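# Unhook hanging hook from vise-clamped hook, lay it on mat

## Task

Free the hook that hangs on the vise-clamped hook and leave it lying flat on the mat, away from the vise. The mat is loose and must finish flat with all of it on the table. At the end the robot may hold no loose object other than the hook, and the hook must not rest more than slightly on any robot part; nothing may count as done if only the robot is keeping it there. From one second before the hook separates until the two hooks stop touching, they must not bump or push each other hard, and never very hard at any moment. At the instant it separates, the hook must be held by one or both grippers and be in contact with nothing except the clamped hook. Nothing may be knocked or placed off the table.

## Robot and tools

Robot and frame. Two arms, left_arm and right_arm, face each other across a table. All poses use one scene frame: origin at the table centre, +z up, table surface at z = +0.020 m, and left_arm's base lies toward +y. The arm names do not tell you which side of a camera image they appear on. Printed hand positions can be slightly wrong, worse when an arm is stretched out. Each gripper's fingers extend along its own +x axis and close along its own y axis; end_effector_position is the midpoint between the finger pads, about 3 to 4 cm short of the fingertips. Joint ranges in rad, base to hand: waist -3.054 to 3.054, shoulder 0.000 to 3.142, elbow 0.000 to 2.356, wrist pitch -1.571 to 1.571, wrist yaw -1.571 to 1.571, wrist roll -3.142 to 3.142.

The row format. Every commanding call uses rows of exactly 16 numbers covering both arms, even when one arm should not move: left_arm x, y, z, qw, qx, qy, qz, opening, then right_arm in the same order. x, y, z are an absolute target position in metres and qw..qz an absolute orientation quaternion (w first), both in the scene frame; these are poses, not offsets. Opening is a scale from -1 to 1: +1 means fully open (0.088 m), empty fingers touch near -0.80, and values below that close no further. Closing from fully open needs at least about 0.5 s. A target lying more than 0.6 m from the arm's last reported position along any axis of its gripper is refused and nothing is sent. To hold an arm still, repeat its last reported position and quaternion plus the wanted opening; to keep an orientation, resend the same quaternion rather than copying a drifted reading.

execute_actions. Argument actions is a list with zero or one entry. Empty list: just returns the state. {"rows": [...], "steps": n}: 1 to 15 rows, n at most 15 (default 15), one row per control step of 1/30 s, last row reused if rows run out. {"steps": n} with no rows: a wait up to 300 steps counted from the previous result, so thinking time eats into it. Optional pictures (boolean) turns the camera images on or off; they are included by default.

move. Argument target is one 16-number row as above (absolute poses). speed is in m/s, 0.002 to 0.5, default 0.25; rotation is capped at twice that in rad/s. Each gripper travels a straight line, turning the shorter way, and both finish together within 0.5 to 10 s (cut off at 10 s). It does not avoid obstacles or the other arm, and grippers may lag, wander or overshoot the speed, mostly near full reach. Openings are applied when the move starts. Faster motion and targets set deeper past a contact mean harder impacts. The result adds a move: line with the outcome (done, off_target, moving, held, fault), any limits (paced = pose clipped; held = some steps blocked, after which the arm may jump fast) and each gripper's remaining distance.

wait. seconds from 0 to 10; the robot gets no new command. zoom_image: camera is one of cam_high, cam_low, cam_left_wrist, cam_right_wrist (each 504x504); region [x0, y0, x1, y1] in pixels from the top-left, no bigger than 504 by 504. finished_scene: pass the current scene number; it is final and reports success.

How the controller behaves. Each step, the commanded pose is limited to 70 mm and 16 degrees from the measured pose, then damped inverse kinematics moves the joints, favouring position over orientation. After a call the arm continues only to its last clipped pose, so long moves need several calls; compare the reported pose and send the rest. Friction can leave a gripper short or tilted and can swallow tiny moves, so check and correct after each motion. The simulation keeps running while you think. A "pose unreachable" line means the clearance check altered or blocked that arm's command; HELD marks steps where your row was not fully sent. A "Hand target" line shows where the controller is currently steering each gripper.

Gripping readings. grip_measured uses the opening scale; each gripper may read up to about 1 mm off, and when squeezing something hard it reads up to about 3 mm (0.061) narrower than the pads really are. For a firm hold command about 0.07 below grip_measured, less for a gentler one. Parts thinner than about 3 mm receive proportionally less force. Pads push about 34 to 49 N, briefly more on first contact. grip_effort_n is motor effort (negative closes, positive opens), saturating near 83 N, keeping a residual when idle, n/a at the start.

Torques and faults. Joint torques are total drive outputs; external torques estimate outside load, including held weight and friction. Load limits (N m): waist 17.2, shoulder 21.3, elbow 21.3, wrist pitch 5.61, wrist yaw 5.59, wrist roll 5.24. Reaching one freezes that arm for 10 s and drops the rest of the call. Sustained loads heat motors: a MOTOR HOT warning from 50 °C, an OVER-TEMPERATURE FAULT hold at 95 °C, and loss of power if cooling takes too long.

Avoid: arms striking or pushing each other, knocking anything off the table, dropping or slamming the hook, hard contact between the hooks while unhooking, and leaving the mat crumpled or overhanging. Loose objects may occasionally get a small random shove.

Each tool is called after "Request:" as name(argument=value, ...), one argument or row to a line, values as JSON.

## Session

Request:
execute_actions(
  actions=[],
)

Scene clock: 0.00 s of 4400.00 s.
left_arm: end_effector_position=(+0.0172, +0.1761, +0.1736) grip_measured=+0.330 grip_effort_n=n/a end_effector_quat_wxyz=(+0.586, +0.068, +0.231, -0.774) end_effector_velocity=(+0.002, +0.002, -0.006) end_effector_angular_velocity=(+0.023, -0.011, +0.007) | right_arm: end_effector_position=(+0.1888, -0.3964, +0.2931) grip_measured=+0.983 grip_effort_n=n/a end_effector_quat_wxyz=(+0.688, -0.620, +0.346, -0.147) end_effector_velocity=(-0.001, -0.006, +0.002) end_effector_angular_velocity=(-0.022, +0.013, -0.008)
Joint positions: left_arm=[-0.7    1.565  0.251  0.916 -0.254 -0.411  0.055] | right_arm=[-0.73   1.853  1.366 -0.736  1.253 -0.373  0.087]
Joint velocities: left_arm=[-0.002  0.002 -0.002 -0.022 -0.007 -0.007 -0.   ] | right_arm=[-0.007 -0.007 -0.002 -0.022  0.007 -0.007  0.   ]
Joint torques (N m, as the arm reports them, + toward a larger angle): no reading
External joint torques (N m, as the arm's controller estimates them; a push from outside toward a larger angle lowers the number): no reading
Motor temperatures (°C, as the motors report them): left_arm=[29 31 32 30 28 28] | right_arm=[30 31 32 30 29 27]
Heat: left arm: hottest elbow 32 °C (+0.0 °C/min); right arm: hottest elbow 32 °C (+0.0 °C/min).
Hand target (left_arm): +0.017, +0.176, +0.174; -0.586, -0.068, -0.231, +0.774
Hand target (right_arm): +0.189, -0.396, +0.293; +0.688, -0.620, +0.346, -0.147

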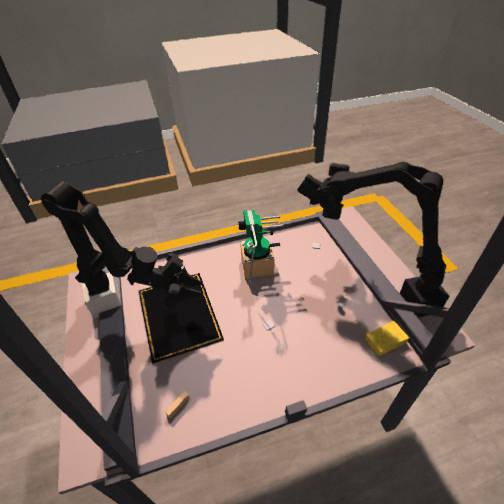

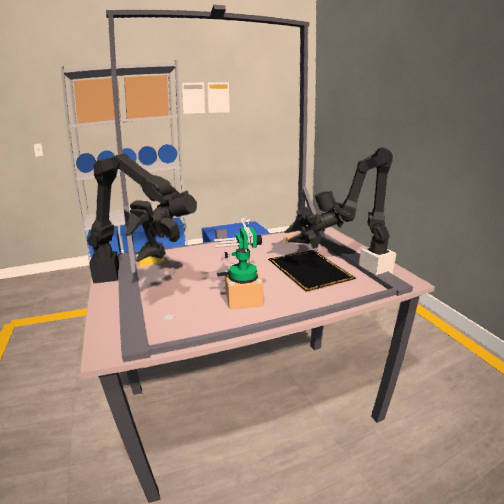

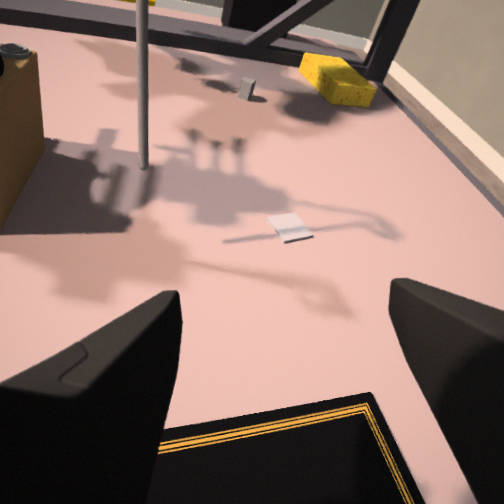

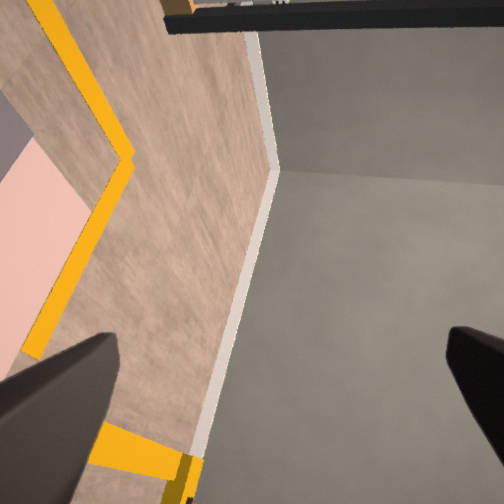

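Request:
zoom_image(
  camera="cam_high",
  region=[200, 190, 320, 310],
)

Request:
zoom_image(
  camera="cam_low",
  region=[190, 200, 310, 320],
)

Region (200, 190, 320, 310) of cam_high's 504x504 image, scaled by 4.200, with more detail than that image has.

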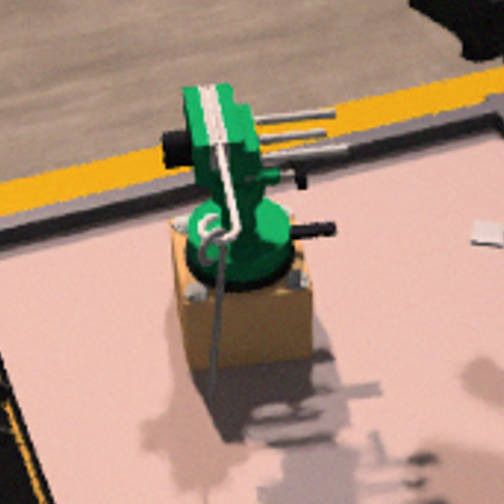

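Region (190, 200, 310, 320) of cam_low's 504x504 image, scaled by 4.200, with more detail than that image has.

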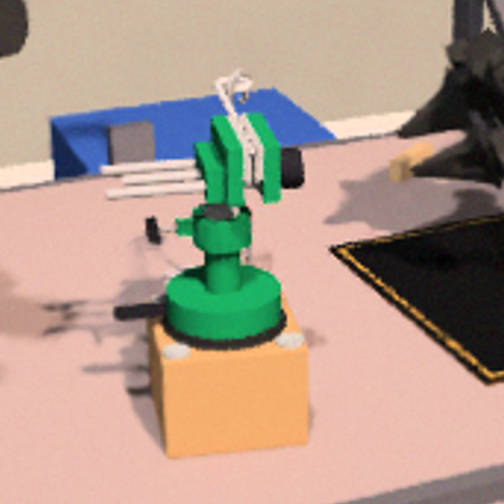

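Request:
move(
  target=[0.03,0.2,0.26,0.707,0,0,-0.707,1.0,-0.12,-0.22,0.27,0.866,0,0,0.5,1.0],
  speed=0.3,
)

Scene clock: 5.20 s of 4400.00 s.
left_arm: end_effector_position=(+0.0285, +0.1974, +0.2652) grip_measured=+1.000 grip_effort_n=16.0 end_effector_quat_wxyz=(+0.707, -0.008, -0.000, -0.707) end_effector_velocity=(-0.000, +0.002, +0.001) end_effector_angular_velocity=(-0.005, +0.013, -0.000) | right_arm: end_effector_position=(-0.1167, -0.2193, +0.2756) grip_measured=+0.983 grip_effort_n=3.5 end_effector_quat_wxyz=(+0.868, +0.013, -0.001, +0.496) end_effector_velocity=(-0.002, +0.001, -0.002) end_effector_angular_velocity=(-0.004, -0.019, +0.009)
Joint positions: left_arm=[-0.966  1.477  0.215  1.28  -0.874  0.004  0.088] | right_arm=[0.137 1.376 0.246 1.148 0.566 0.012 0.087]
Joint velocities: left_arm=[-0.007 -0.002 -0.002  0.007 -0.007 -0.007  0.   ] | right_arm=[ 0.002  0.022 -0.007  0.037 -0.007 -0.022 -0.   ]
Joint torques (N m, as the arm reports them, + toward a larger angle): left_arm=[-0.49 -2.83  4.    1.85 -0.21  0.13] | right_arm=[ 0.33 -2.67  5.1   2.21 -0.02 -0.22]
External joint torques (N m, as the arm's controller estimates them; a push from outside toward a larger angle lowers the number): left_arm=[-0.49  1.   -0.57  0.29 -0.22  0.12] | right_arm=[ 0.31  1.05 -0.11  0.52 -0.01 -0.22]
Motor temperatures (°C, as the motors report them): left_arm=[29 31 32 31 28 28] | right_arm=[30 32 33 30 29 27]
Heat: left arm: hottest elbow 32 °C (+0.0 °C/min); right arm: hottest elbow 33 °C (+11.5 °C/min).
Hand target (left_arm): +0.029, +0.199, +0.261; +0.707, +0.001, -0.003, -0.707
Hand target (right_arm): -0.118, -0.221, +0.269; +0.867, +0.003, +0.002, +0.498
Off the commanded pose (left_arm): 0.006 m, 1 deg.
Off the commanded pose (right_arm): 0.007 m, 2 deg.
move: done

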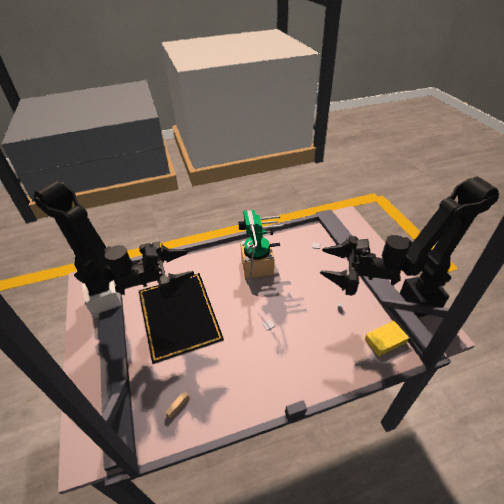

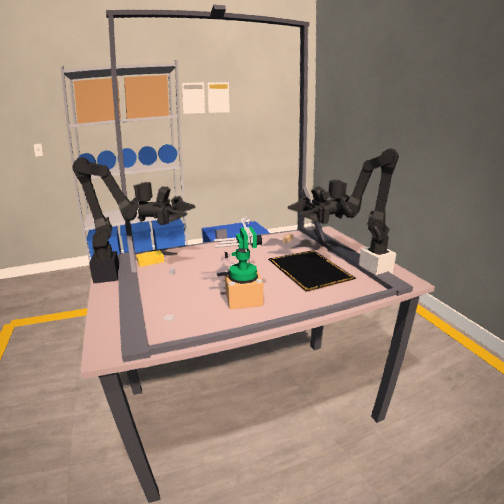

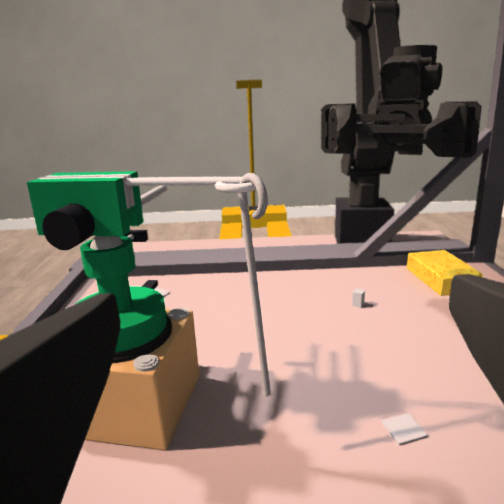

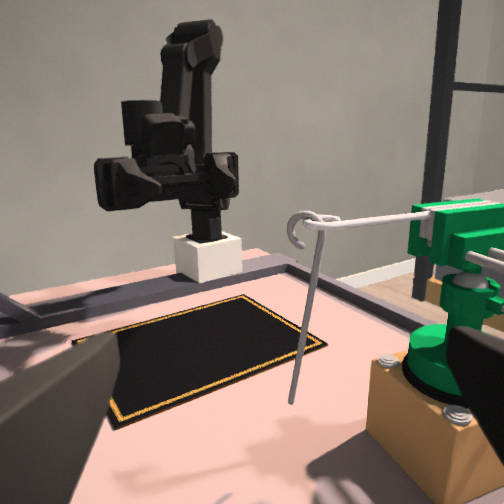

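Request:
zoom_image(
  camera="cam_left_wrist",
  region=[190, 150, 310, 270],
)

Request:
zoom_image(
  camera="cam_right_wrist",
  region=[260, 180, 380, 300],
)

Region (190, 150, 310, 270) of cam_left_wrist's 504x504 image, scaled by 4.200, with more detail than that image has.

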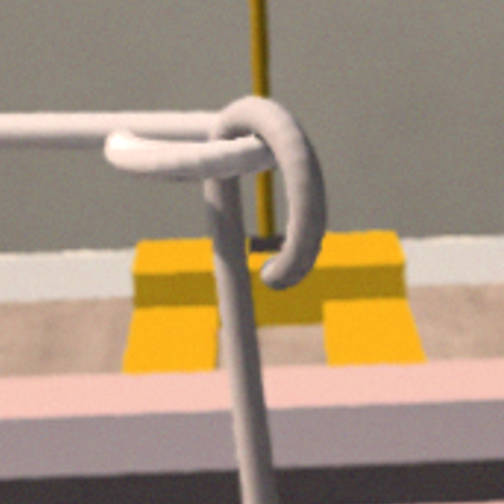

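Region (260, 180, 380, 300) of cam_right_wrist's 504x504 image, scaled by 4.200, with more detail than that image has.

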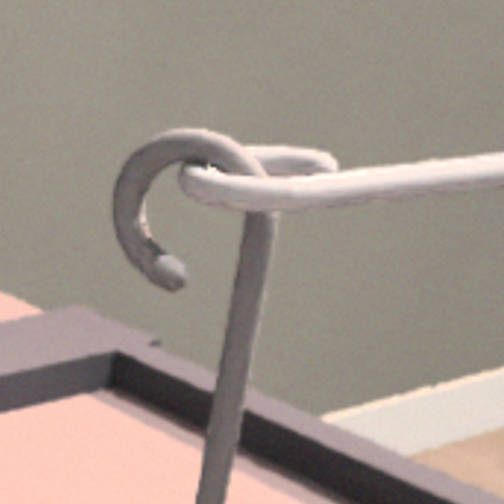

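Request:
move(
  target=[0.0524,0.073,0.175,0.642,-0.039,0.047,-0.764,-0.1,-0.05,-0.14,0.22,0.906,0,0,0.423,1.0],
  speed=0.15,
)

Scene clock: 20.20 s of 4400.00 s.
left_arm: end_effector_position=(+0.0522, +0.0747, +0.1777) grip_measured=-0.097 grip_effort_n=-15.6 end_effector_quat_wxyz=(+0.646, -0.015, +0.068, -0.760) end_effector_velocity=(+0.001, -0.002, -0.003) end_effector_angular_velocity=(+0.011, +0.019, +0.001) | right_arm: end_effector_position=(-0.0525, -0.1421, +0.2220) grip_measured=+0.983 grip_effort_n=3.5 end_effector_quat_wxyz=(+0.905, +0.002, +0.001, +0.426) end_effector_velocity=(+0.000, +0.002, +0.003) end_effector_angular_velocity=(-0.002, -0.019, +0.005)
Joint positions: left_arm=[-0.475  2.115  0.484  1.564 -0.216 -0.139  0.034] | right_arm=[-0.029  1.962  0.56   1.403  0.559  0.004  0.087]
Joint velocities: left_arm=[ 0.007  0.007  0.007 -0.007  0.007 -0.022 -0.   ] | right_arm=[-0.002  0.002  0.007  0.007 -0.007 -0.022 -0.   ]
Joint torques (N m, as the arm reports them, + toward a larger angle): left_arm=[ 0.24 -5.82  3.92  2.18  0.13 -0.1 ] | right_arm=[-0.36 -5.24  6.55  2.21  0.13 -0.14]
External joint torques (N m, as the arm's controller estimates them; a push from outside toward a larger angle lowers the number): left_arm=[ 0.2   1.2   0.99  0.34  0.14 -0.12] | right_arm=[-0.38  1.68  2.56  0.5   0.13 -0.15]
Motor temperatures (°C, as the motors report them): left_arm=[29 31 32 32 28 28] | right_arm=[30 31 33 32 29 27]
Heat: left arm: hottest elbow 32 °C (+0.0 °C/min); right arm: hottest elbow 33 °C (+3.0 °C/min).
Hand target (left_arm): +0.053, +0.073, +0.174; +0.645, -0.014, +0.072, -0.761
Hand target (right_arm): -0.050, -0.140, +0.221; +0.906, +0.000, -0.000, +0.423
Off the commanded pose (left_arm): 0.003 m, 4 deg.
Off the commanded pose (right_arm): 0.004 m, 0 deg.
joint sent to its limit (left arm) — the command would take joint 4 (wrist pitch) past its upper limit, so that joint was sent only as far as its limit.
After step 90, 10.47 s passed at rest.
move: off_target (left_arm)

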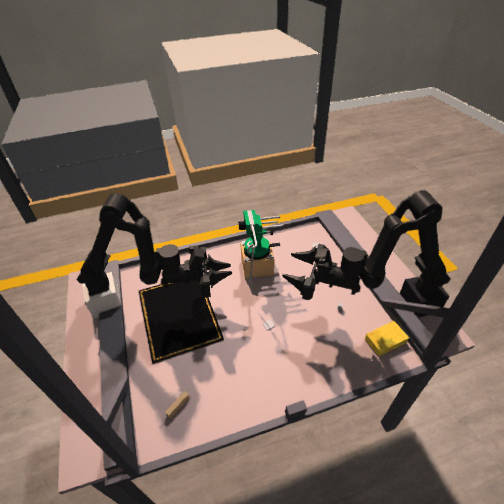

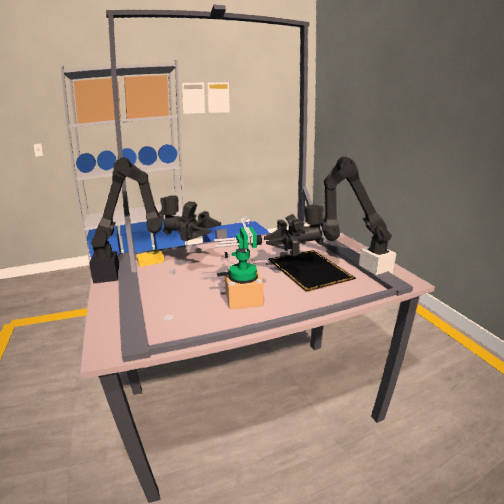

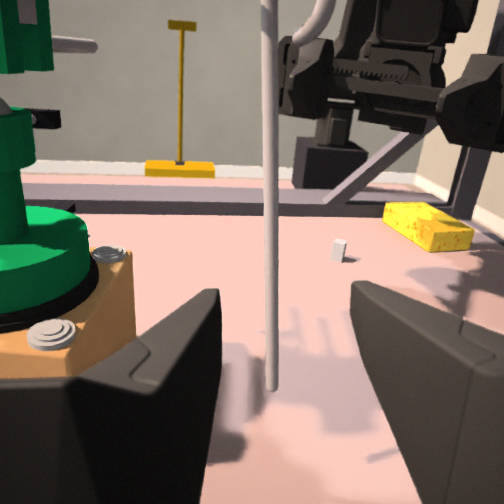

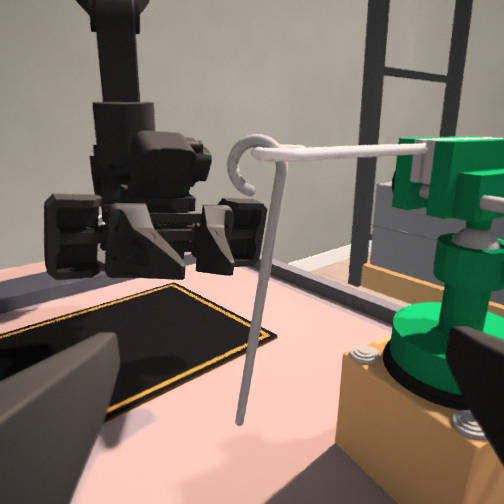

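Request:
move(
  target=[0.0435,0.016,0.175,0.645,-0.014,0.072,-0.761,-0.1,-0.05,-0.14,0.22,0.906,0,0,0.423,1.0],
  speed=0.06,
)

Scene clock: 22.77 s of 4400.00 s.
left_arm: end_effector_position=(+0.0426, +0.0176, +0.1799) grip_measured=-0.097 grip_effort_n=-15.6 end_effector_quat_wxyz=(+0.645, -0.018, +0.068, -0.761) end_effector_velocity=(-0.001, -0.001, -0.000) end_effector_angular_velocity=(+0.003, +0.006, +0.005) | right_arm: end_effector_position=(-0.0518, -0.1418, +0.2214) grip_measured=+0.983 grip_effort_n=3.5 end_effector_quat_wxyz=(+0.905, +0.002, +0.001, +0.425) end_effector_velocity=(+0.002, -0.002, -0.000) end_effector_angular_velocity=(+0.007, +0.005, -0.010)
Joint positions: left_arm=[-0.436  2.184  0.724  1.399 -0.176 -0.139  0.034] | right_arm=[-0.031  1.966  0.562  1.405  0.559  0.004  0.087]
Joint velocities: left_arm=[-0.002  0.002  0.007 -0.007 -0.007 -0.007  0.   ] | right_arm=[-0.002  0.002 -0.002  0.007  0.007  0.007  0.   ]
Joint torques (N m, as the arm reports them, + toward a larger angle): left_arm=[ 0.28 -6.97  4.86  1.91  0.16 -0.04] | right_arm=[-0.32 -5.37  6.41  2.22  0.07 -0.16]
External joint torques (N m, as the arm's controller estimates them; a push from outside toward a larger angle lowers the number): left_arm=[ 0.29  1.41  1.03  0.08  0.17 -0.06] | right_arm=[-0.29  1.51  2.51  0.52  0.06 -0.17]
Motor temperatures (°C, as the motors report them): left_arm=[29 31 32 33 28 28] | right_arm=[30 31 33 32 29 27]
Heat: left arm: hottest wrist pitch 33 °C (+2.6 °C/min); right arm: hottest elbow 33 °C (+2.6 °C/min).
Hand target (left_arm): +0.043, +0.016, +0.175; +0.645, -0.014, +0.072, -0.761
Hand target (right_arm): -0.050, -0.140, +0.220; +0.906, +0.000, +0.000, +0.423
Off the commanded pose (left_arm): 0.005 m, 1 deg.
Off the commanded pose (right_arm): 0.003 m, 0 deg.
move: done

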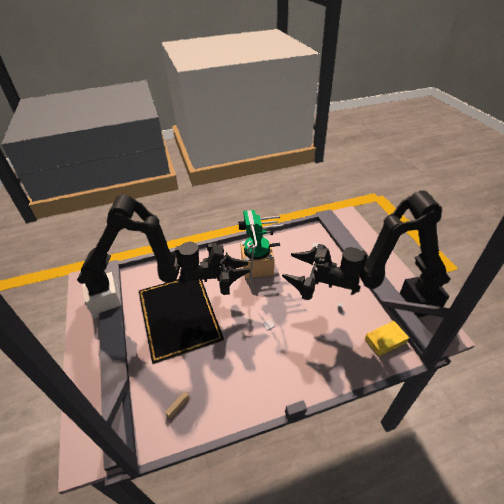

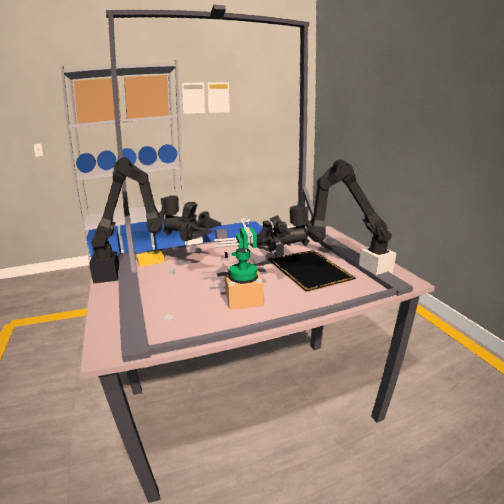

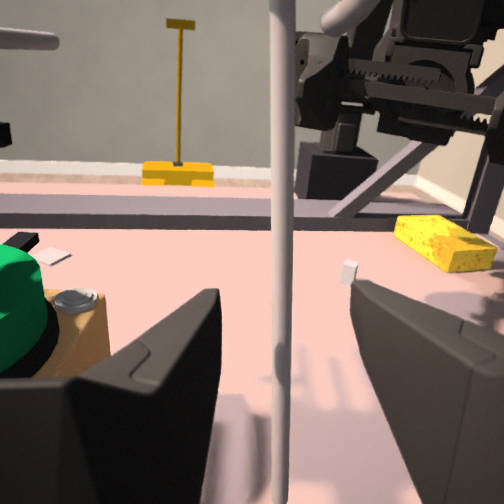

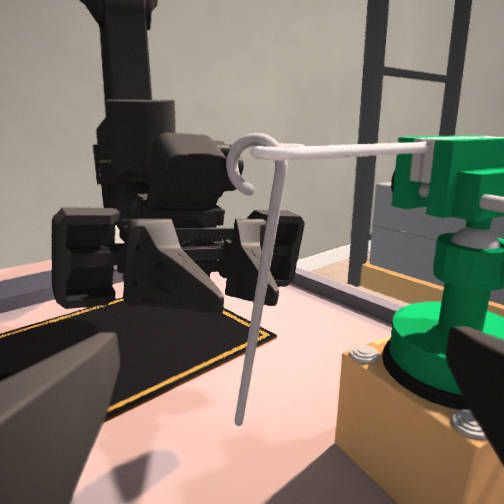

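Request:
move(
  target=[0.041,-0.004,0.175,0.645,-0.014,0.072,-0.761,-0.1,-0.05,-0.14,0.22,0.906,0,0,0.423,1.0],
  speed=0.03,
)

Scene clock: 24.93 s of 4400.00 s.
left_arm: end_effector_position=(+0.0403, -0.0025, +0.1806) grip_measured=-0.097 grip_effort_n=-15.6 end_effector_quat_wxyz=(+0.645, -0.019, +0.068, -0.761) end_effector_velocity=(-0.003, -0.001, -0.004) end_effector_angular_velocity=(+0.018, +0.002, -0.009) | right_arm: end_effector_position=(-0.0518, -0.1418, +0.2214) grip_measured=+0.983 grip_effort_n=3.5 end_effector_quat_wxyz=(+0.905, +0.002, +0.001, +0.425) end_effector_velocity=(+0.002, -0.001, -0.001) end_effector_angular_velocity=(-0.012, -0.005, -0.000)
Joint positions: left_arm=[-0.423  2.215  0.811  1.343 -0.163 -0.139  0.034] | right_arm=[-0.031  1.966  0.562  1.405  0.559  0.004  0.087]
Joint velocities: left_arm=[-0.002  0.002  0.007 -0.022  0.007 -0.007  0.   ] | right_arm=[-0.007 -0.002 -0.002 -0.007 -0.007 -0.007 -0.   ]
Joint torques (N m, as the arm reports them, + toward a larger angle): left_arm=[ 0.27 -7.41  5.25  1.97  0.13 -0.02] | right_arm=[-0.21 -5.43  6.49  2.22  0.02 -0.13]
External joint torques (N m, as the arm's controller estimates them; a push from outside toward a larger angle lowers the number): left_arm=[ 0.26  1.39  1.16  0.15  0.14 -0.03] | right_arm=[-0.17  1.47  2.55  0.52  0.01 -0.13]
Motor temperatures (°C, as the motors report them): left_arm=[29 32 33 33 28 28] | right_arm=[30 31 33 33 29 27]
Heat: left arm: hottest elbow 33 °C (+2.4 °C/min); right arm: hottest elbow 33 °C (+2.4 °C/min).
Hand target (left_arm): +0.041, -0.004, +0.175; +0.645, -0.014, +0.072, -0.761
Hand target (right_arm): -0.050, -0.140, +0.220; +0.906, +0.000, +0.000, +0.423
Off the commanded pose (left_arm): 0.006 m, 1 deg.
Off the commanded pose (right_arm): 0.003 m, 0 deg.
move: done

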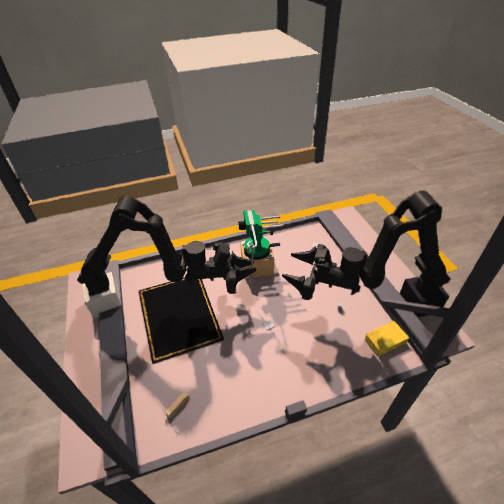

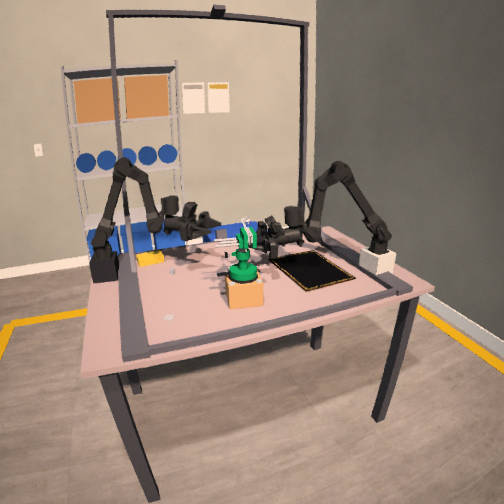

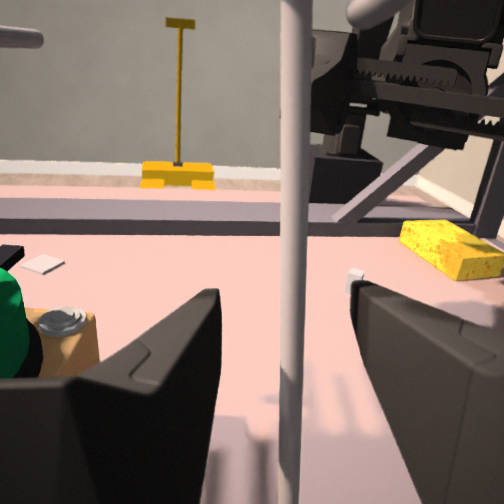

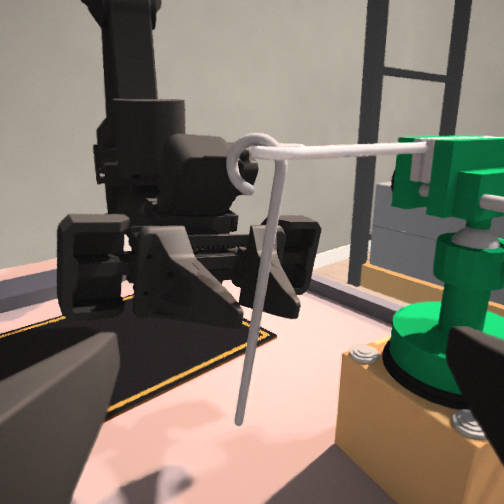

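Request:
execute_actions(
  actions=[
    {"rows": [[0.041,-0.004,0.178,0.645,-0.014,0.072,-0.761,-0.3,-0.05,-0.14,0.22,0.906,0,0,0.423,1.0],[0.041,-0.004,0.18,0.645,-0.014,0.072,-0.761,-0.4,-0.05,-0.14,0.22,0.906,0,0,0.423,1.0],[0.041,-0.004,0.181,0.645,-0.014,0.072,-0.761,-0.5,-0.05,-0.14,0.22,0.906,0,0,0.423,1.0],[0.041,-0.004,0.181,0.645,-0.014,0.072,-0.761,-0.53,-0.05,-0.14,0.22,0.906,0,0,0.423,1.0],[0.041,-0.004,0.181,0.645,-0.014,0.072,-0.761,-0.56,-0.05,-0.14,0.22,0.906,0,0,0.423,1.0],[0.041,-0.004,0.181,0.645,-0.014,0.072,-0.761,-0.59,-0.05,-0.14,0.22,0.906,0,0,0.423,1.0],[0.041,-0.004,0.181,0.645,-0.014,0.072,-0.761,-0.62,-0.05,-0.14,0.22,0.906,0,0,0.423,1.0],[0.041,-0.004,0.181,0.645,-0.014,0.072,-0.761,-0.64,-0.05,-0.14,0.22,0.906,0,0,0.423,1.0],[0.041,-0.004,0.181,0.645,-0.014,0.072,-0.761,-0.66,-0.05,-0.14,0.22,0.906,0,0,0.423,1.0],[0.041,-0.004,0.181,0.645,-0.014,0.072,-0.761,-0.68,-0.05,-0.14,0.22,0.906,0,0,0.423,1.0],[0.041,-0.004,0.181,0.645,-0.014,0.072,-0.761,-0.70,-0.05,-0.14,0.22,0.906,0,0,0.423,1.0],[0.041,-0.004,0.181,0.645,-0.014,0.072,-0.761,-0.73,-0.05,-0.14,0.22,0.906,0,0,0.423,1.0],[0.041,-0.004,0.181,0.645,-0.014,0.072,-0.761,-0.77,-0.05,-0.14,0.22,0.906,0,0,0.423,1.0],[0.041,-0.004,0.181,0.645,-0.014,0.072,-0.761,-0.81,-0.05,-0.14,0.22,0.906,0,0,0.423,1.0],[0.041,-0.004,0.181,0.645,-0.014,0.072,-0.761,-0.85,-0.05,-0.14,0.22,0.906,0,0,0.423,1.0]], "steps": 15},
  ],
)

Scene clock: 27.27 s of 4400.00 s.
left_arm: end_effector_position=(+0.0399, -0.0024, +0.1767) grip_measured=-0.715 grip_effort_n=-83.5 end_effector_quat_wxyz=(+0.645, -0.010, +0.074, -0.761) end_effector_velocity=(+0.002, -0.000, +0.004) end_effector_angular_velocity=(-0.008, +0.025, +0.012) | right_arm: end_effector_position=(-0.0518, -0.1418, +0.2212) grip_measured=+0.983 grip_effort_n=3.5 end_effector_quat_wxyz=(+0.905, +0.002, +0.001, +0.425) end_effector_velocity=(+0.002, -0.001, -0.004) end_effector_angular_velocity=(-0.026, -0.003, -0.000)
Joint positions: left_arm=[-0.423  2.213  0.812  1.32  -0.161 -0.139  0.004] | right_arm=[-0.031  1.967  0.562  1.405  0.559  0.004  0.087]
Joint velocities: left_arm=[ 0.002 -0.007 -0.002  0.007 -0.007 -0.022 -0.   ] | right_arm=[-0.007 -0.002 -0.002 -0.022 -0.007 -0.007  0.   ]
Joint torques (N m, as the arm reports them, + toward a larger angle): left_arm=[ 0.3  -9.9   5.03  1.92  0.07  0.  ] | right_arm=[-0.25 -5.48  6.24  2.26  0.07 -0.17]
External joint torques (N m, as the arm's controller estimates them; a push from outside toward a larger angle lowers the number): left_arm=[ 0.31 -1.07  0.92  0.09  0.08 -0.02] | right_arm=[-0.22  1.42  2.29  0.56  0.07 -0.18]
Motor temperatures (°C, as the motors report them): left_arm=[29 32 33 33 28 28] | right_arm=[30 31 34 33 29 27]
Heat: left arm: hottest elbow 33 °C (+2.2 °C/min); right arm: hottest elbow 34 °C (+4.4 °C/min).
Hand target (left_arm): +0.041, -0.004, +0.181; +0.645, -0.014, +0.072, -0.761
Hand target (right_arm): -0.050, -0.140, +0.220; +0.906, -0.000, +0.000, +0.423
Off the commanded pose (left_arm): 0.005 m, 1 deg.
Off the commanded pose (right_arm): 0.003 m, 0 deg.
Steps of this call (steps 1 to 55: nothing new was sent; steps 56 to 70: all 15 steps of this action). Readings (end_effector_position):
56: left_arm (+0.0402, -0.0027, +0.1801) | right_arm (-0.0518, -0.1418, +0.2214)
57: left_arm (+0.0402, -0.0026, +0.1794) | right_arm (-0.0518, -0.1418, +0.2214)
59: left_arm (+0.0403, -0.0025, +0.1776) | right_arm (-0.0518, -0.1418, +0.2214)
63: left_arm (+0.0402, -0.0024, +0.1765) | right_arm (-0.0518, -0.1418, +0.2212)
70: the state above

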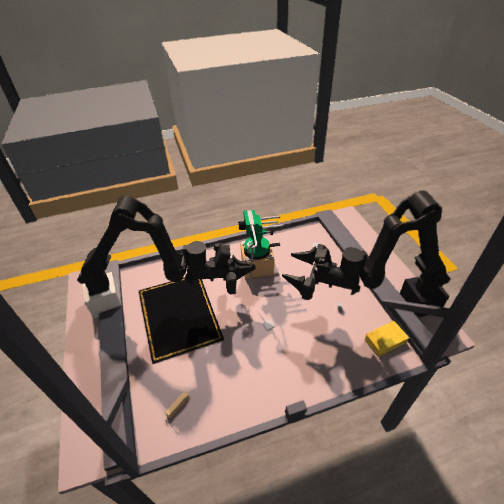

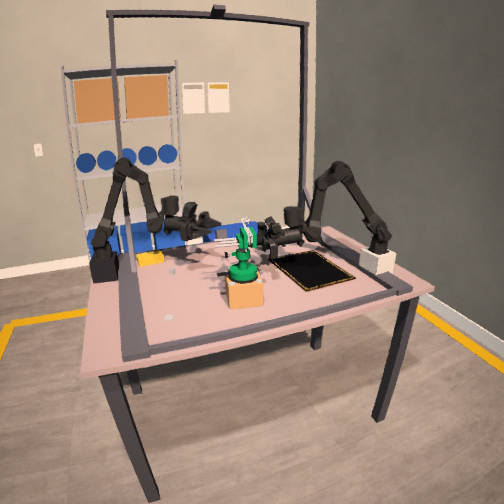

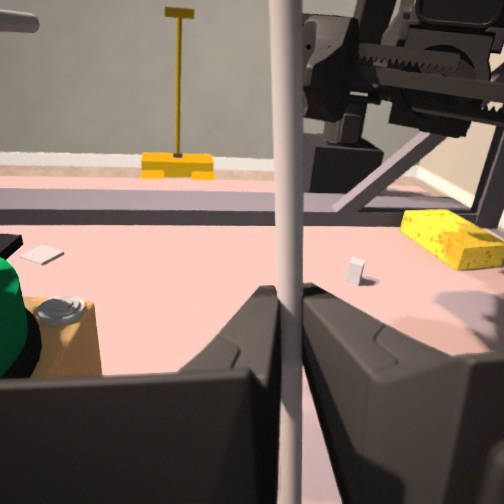

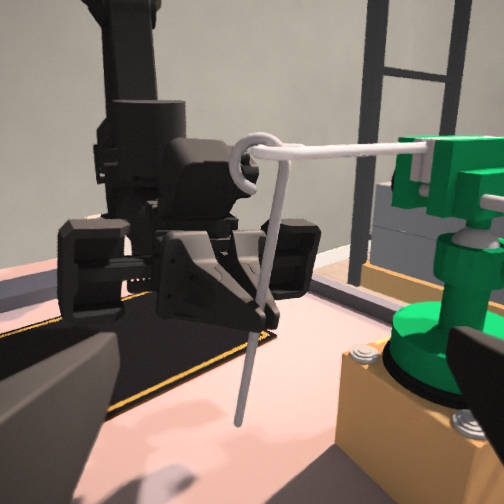

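Request:
execute_actions(
  actions=[
    {"rows": [[0.0409,-0.0039,0.1816,0.645,-0.014,0.072,-0.761,-0.85,-0.05,-0.14,0.22,0.906,0,0,0.423,1.0],[0.0408,-0.0038,0.1822,0.645,-0.014,0.072,-0.761,-0.85,-0.05,-0.14,0.22,0.906,0,0,0.423,1.0],[0.0406,-0.0036,0.1828,0.645,-0.014,0.072,-0.761,-0.85,-0.05,-0.14,0.22,0.906,0,0,0.423,1.0],[0.0404,-0.0034,0.1834,0.645,-0.014,0.072,-0.761,-0.85,-0.05,-0.14,0.22,0.906,0,0,0.423,1.0],[0.0402,-0.0032,0.184,0.645,-0.014,0.072,-0.761,-0.85,-0.05,-0.14,0.22,0.906,0,0,0.423,1.0],[0.04,-0.003,0.1846,0.645,-0.014,0.072,-0.761,-0.85,-0.05,-0.14,0.22,0.906,0,0,0.423,1.0],[0.0398,-0.0028,0.1852,0.645,-0.014,0.072,-0.761,-0.85,-0.05,-0.14,0.22,0.906,0,0,0.423,1.0],[0.0396,-0.0026,0.1858,0.645,-0.014,0.072,-0.761,-0.85,-0.05,-0.14,0.22,0.906,0,0,0.423,1.0],[0.0394,-0.0024,0.1864,0.645,-0.014,0.072,-0.761,-0.85,-0.05,-0.14,0.22,0.906,0,0,0.423,1.0],[0.0392,-0.0022,0.187,0.645,-0.014,0.072,-0.761,-0.85,-0.05,-0.14,0.22,0.906,0,0,0.423,1.0],[0.039,-0.002,0.1876,0.645,-0.014,0.072,-0.761,-0.85,-0.05,-0.14,0.22,0.906,0,0,0.423,1.0],[0.0388,-0.0018,0.1882,0.645,-0.014,0.072,-0.761,-0.85,-0.05,-0.14,0.22,0.906,0,0,0.423,1.0],[0.0386,-0.0016,0.1888,0.645,-0.014,0.072,-0.761,-0.85,-0.05,-0.14,0.22,0.906,0,0,0.423,1.0],[0.0386,-0.0016,0.189,0.645,-0.014,0.072,-0.761,-0.85,-0.05,-0.14,0.22,0.906,0,0,0.423,1.0]], "steps": 15},
  ],
)

Request:
zoom_image(
  camera="cam_right_wrist",
  region=[200, 90, 330, 220],
)

Scene clock: 29.63 s of 4400.00 s.
left_arm: end_effector_position=(+0.0398, -0.0029, +0.1846) grip_measured=-0.715 grip_effort_n=-83.5 end_effector_quat_wxyz=(+0.645, -0.011, +0.073, -0.761) end_effector_velocity=(-0.000, -0.000, +0.020) end_effector_angular_velocity=(-0.020, +0.014, +0.005) | right_arm: end_effector_position=(-0.0518, -0.1417, +0.2214) grip_measured=+0.983 grip_effort_n=3.5 end_effector_quat_wxyz=(+0.905, +0.002, +0.001, +0.425) end_effector_velocity=(+0.002, -0.002, -0.001) end_effector_angular_velocity=(-0.012, -0.005, -0.010)
Joint positions: left_arm=[-0.423  2.186  0.812  1.296 -0.161 -0.139  0.004] | right_arm=[-0.031  1.967  0.562  1.405  0.559  0.004  0.087]
Joint velocities: left_arm=[-0.002 -0.061 -0.002 -0.037 -0.007 -0.007 -0.   ] | right_arm=[-0.002 -0.002 -0.002 -0.007  0.007 -0.007 -0.   ]
Joint torques (N m, as the arm reports them, + toward a larger angle): left_arm=[ -0.48 -10.04   4.22   2.04  -0.21  -0.01] | right_arm=[-0.13 -5.28  6.36  2.19  0.05 -0.15]
External joint torques (N m, as the arm's controller estimates them; a push from outside toward a larger angle lowers the number): left_arm=[-0.46 -1.35  0.02  0.24 -0.2  -0.03] | right_arm=[-0.11  1.65  2.41  0.48  0.04 -0.16]
Motor temperatures (°C, as the motors report them): left_arm=[29 33 33 33 28 28] | right_arm=[30 32 34 33 29 27]
Heat: left arm: hottest shoulder 33 °C (+2.0 °C/min); right arm: hottest elbow 34 °C (+4.0 °C/min).
Hand target (left_arm): +0.039, -0.002, +0.189; +0.645, -0.014, +0.072, -0.761
Hand target (right_arm): -0.050, -0.140, +0.220; +0.906, +0.000, -0.000, +0.423
Off the commanded pose (left_arm): 0.005 m, 0 deg.
Off the commanded pose (right_arm): 0.003 m, 0 deg.
Steps of this call (steps 1 to 56: nothing new was sent; steps 57 to 71: all 15 steps of this action). Readings (end_effector_position):
57: left_arm (+0.0399, -0.0024, +0.1769) | right_arm (-0.0518, -0.1418, +0.2212)
58: left_arm (+0.0399, -0.0024, +0.1769) | right_arm (-0.0518, -0.1418, +0.2212)
60: left_arm (+0.0399, -0.0024, +0.1772) | right_arm (-0.0518, -0.1417, +0.2214)
64: left_arm (+0.0399, -0.0025, +0.1787) | right_arm (-0.0518, -0.1417, +0.2214)
71: the state above

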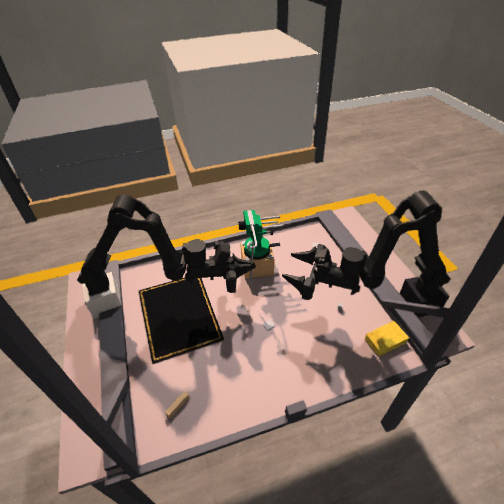

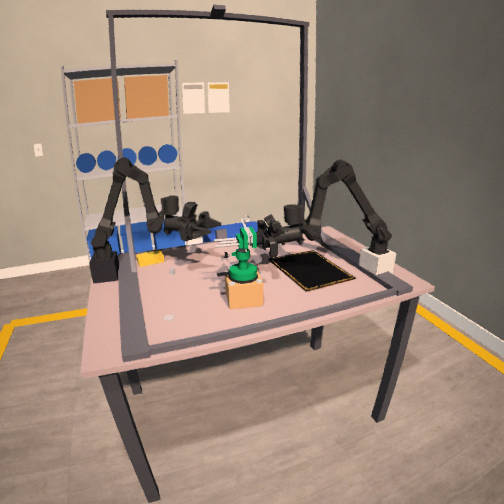

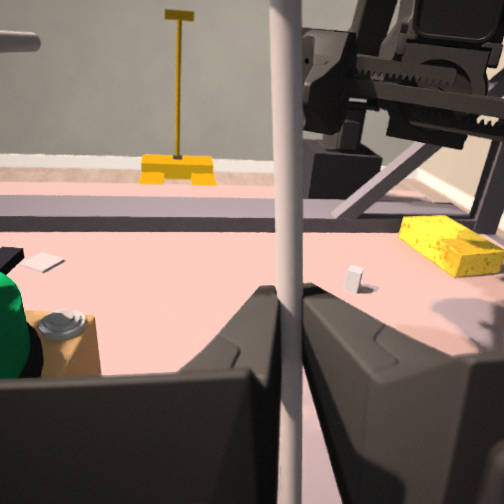

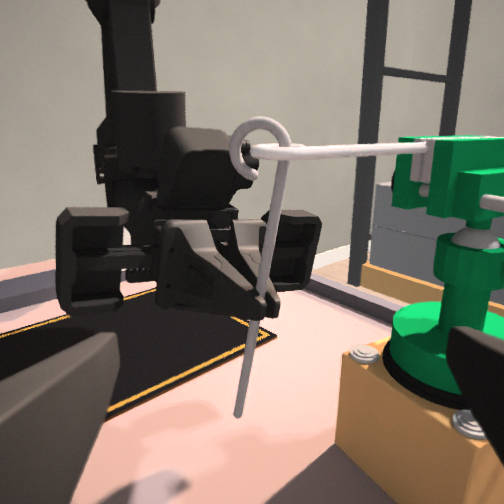

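Region (200, 90, 330, 220) of cam_right_wrist's 504x504 image, scaled by 3.877, with more detail than that image has.

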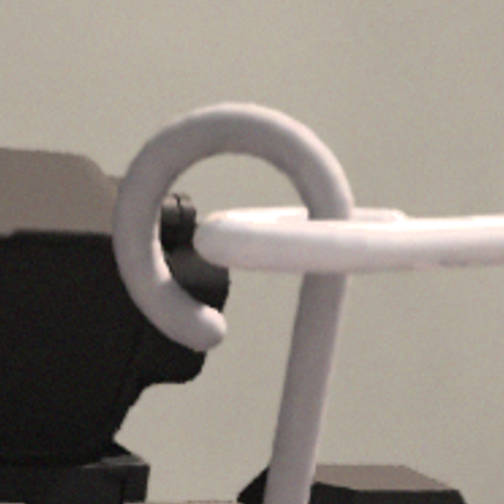

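Request:
execute_actions(
  actions=[
    {"rows": [[0.0383,-0.0012,0.189,0.645,-0.014,0.072,-0.761,-0.85,-0.05,-0.14,0.22,0.906,0,0,0.423,1.0],[0.038,-0.0008,0.189,0.645,-0.014,0.072,-0.761,-0.85,-0.05,-0.14,0.22,0.906,0,0,0.423,1.0],[0.0377,-0.0004,0.189,0.645,-0.014,0.072,-0.761,-0.85,-0.05,-0.14,0.22,0.906,0,0,0.423,1.0],[0.0374,0.0,0.189,0.645,-0.014,0.072,-0.761,-0.85,-0.05,-0.14,0.22,0.906,0,0,0.423,1.0],[0.0371,0.0004,0.189,0.645,-0.014,0.072,-0.761,-0.85,-0.05,-0.14,0.22,0.906,0,0,0.423,1.0],[0.0368,0.0008,0.189,0.645,-0.014,0.072,-0.761,-0.85,-0.05,-0.14,0.22,0.906,0,0,0.423,1.0],[0.0365,0.0012,0.189,0.645,-0.014,0.072,-0.761,-0.85,-0.05,-0.14,0.22,0.906,0,0,0.423,1.0],[0.0362,0.0016,0.189,0.645,-0.014,0.072,-0.761,-0.85,-0.05,-0.14,0.22,0.906,0,0,0.423,1.0],[0.0359,0.002,0.189,0.645,-0.014,0.072,-0.761,-0.85,-0.05,-0.14,0.22,0.906,0,0,0.423,1.0],[0.0356,0.0022,0.189,0.645,-0.014,0.072,-0.761,-0.85,-0.05,-0.14,0.22,0.906,0,0,0.423,1.0],[0.0353,0.0024,0.189,0.645,-0.014,0.072,-0.761,-0.85,-0.05,-0.14,0.22,0.906,0,0,0.423,1.0],[0.035,0.0025,0.189,0.645,-0.014,0.072,-0.761,-0.85,-0.05,-0.14,0.22,0.906,0,0,0.423,1.0]], "steps": 15},
  ],
)

Request:
zoom_image(
  camera="cam_right_wrist",
  region=[200, 90, 330, 220],
)

Scene clock: 32.40 s of 4400.00 s.
left_arm: end_effector_position=(+0.0356, +0.0004, +0.1861) grip_measured=-0.715 grip_effort_n=-83.5 end_effector_quat_wxyz=(+0.644, -0.011, +0.072, -0.761) end_effector_velocity=(-0.004, +0.004, -0.003) end_effector_angular_velocity=(+0.010, -0.013, +0.004) | right_arm: end_effector_position=(-0.0518, -0.1417, +0.2214) grip_measured=+0.983 grip_effort_n=3.5 end_effector_quat_wxyz=(+0.905, +0.002, +0.001, +0.425) end_effector_velocity=(-0.000, -0.001, +0.000) end_effector_angular_velocity=(-0.002, -0.006, +0.005)
Joint positions: left_arm=[-0.437  2.177  0.804  1.295 -0.174 -0.139  0.004] | right_arm=[-0.031  1.967  0.562  1.405  0.559  0.004  0.087]
Joint velocities: left_arm=[-0.017 -0.002 -0.007 -0.007 -0.022  0.007 -0.   ] | right_arm=[-0.002 -0.002 -0.007  0.007 -0.007 -0.007 -0.   ]
Joint torques (N m, as the arm reports them, + toward a larger angle): left_arm=[ -0.35 -10.06   3.82   2.32  -0.28  -0.05] | right_arm=[-0.32 -5.36  6.43  2.26  0.02 -0.15]
External joint torques (N m, as the arm's controller estimates them; a push from outside toward a larger angle lowers the number): left_arm=[-0.4  -1.33 -0.44  0.5  -0.26 -0.07] | right_arm=[-0.32  1.55  2.5   0.56  0.02 -0.16]
Motor temperatures (°C, as the motors report them): left_arm=[29 34 33 34 28 28] | right_arm=[30 32 34 33 29 27]
Heat: left arm: hottest shoulder 34 °C (+3.7 °C/min); right arm: hottest elbow 34 °C (+3.7 °C/min).
Hand target (left_arm): +0.035, +0.002, +0.189; +0.645, -0.014, +0.072, -0.761
Hand target (right_arm): -0.050, -0.140, +0.220; +0.906, -0.000, -0.000, +0.423
Off the commanded pose (left_arm): 0.004 m, 0 deg.
Off the commanded pose (right_arm): 0.003 m, 0 deg.
Steps of this call (steps 1 to 68: nothing new was sent; steps 69 to 83: all 15 steps of this action). Readings (end_effector_position):
69: left_arm (+0.0396, -0.0028, +0.1857) | right_arm (-0.0518, -0.1417, +0.2214)
70: left_arm (+0.0395, -0.0028, +0.1857) | right_arm (-0.0518, -0.1417, +0.2214)
72: left_arm (+0.0392, -0.0027, +0.1860) | right_arm (-0.0518, -0.1417, +0.2214)
76: left_arm (+0.0378, -0.0015, +0.1862) | right_arm (-0.0518, -0.1417, +0.2214)
83: the state above

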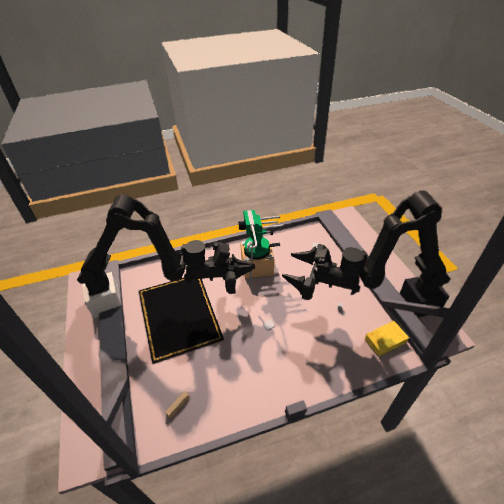

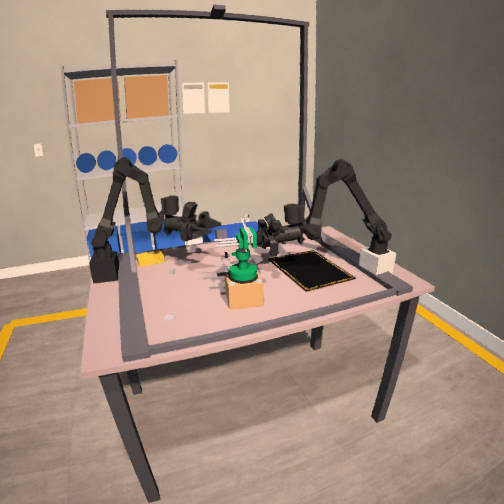

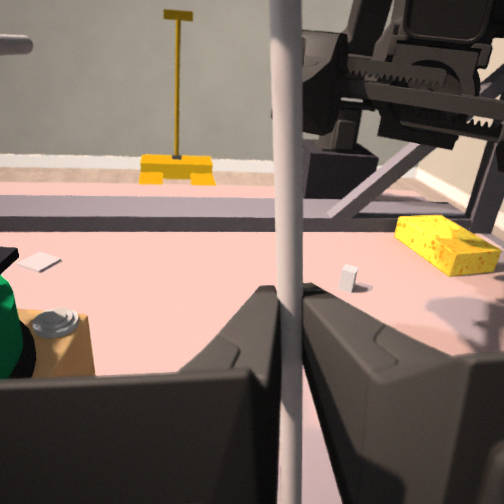

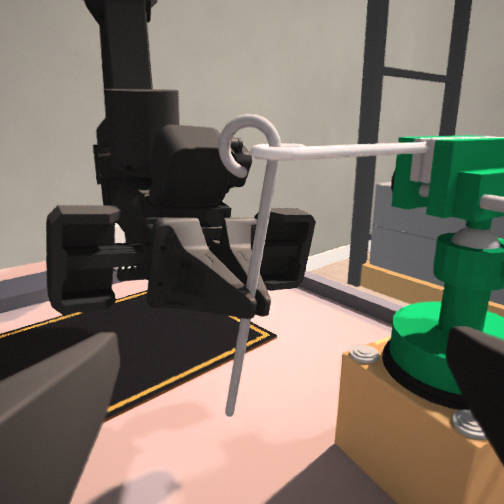

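Region (200, 90, 330, 220) of cam_right_wrist's 504x504 image, scaled by 3.877, with more detail than that image has.

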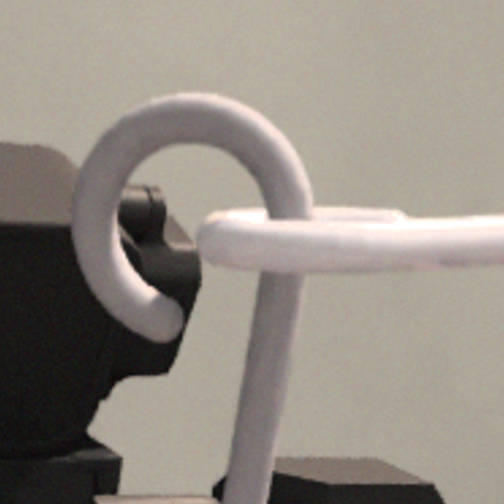

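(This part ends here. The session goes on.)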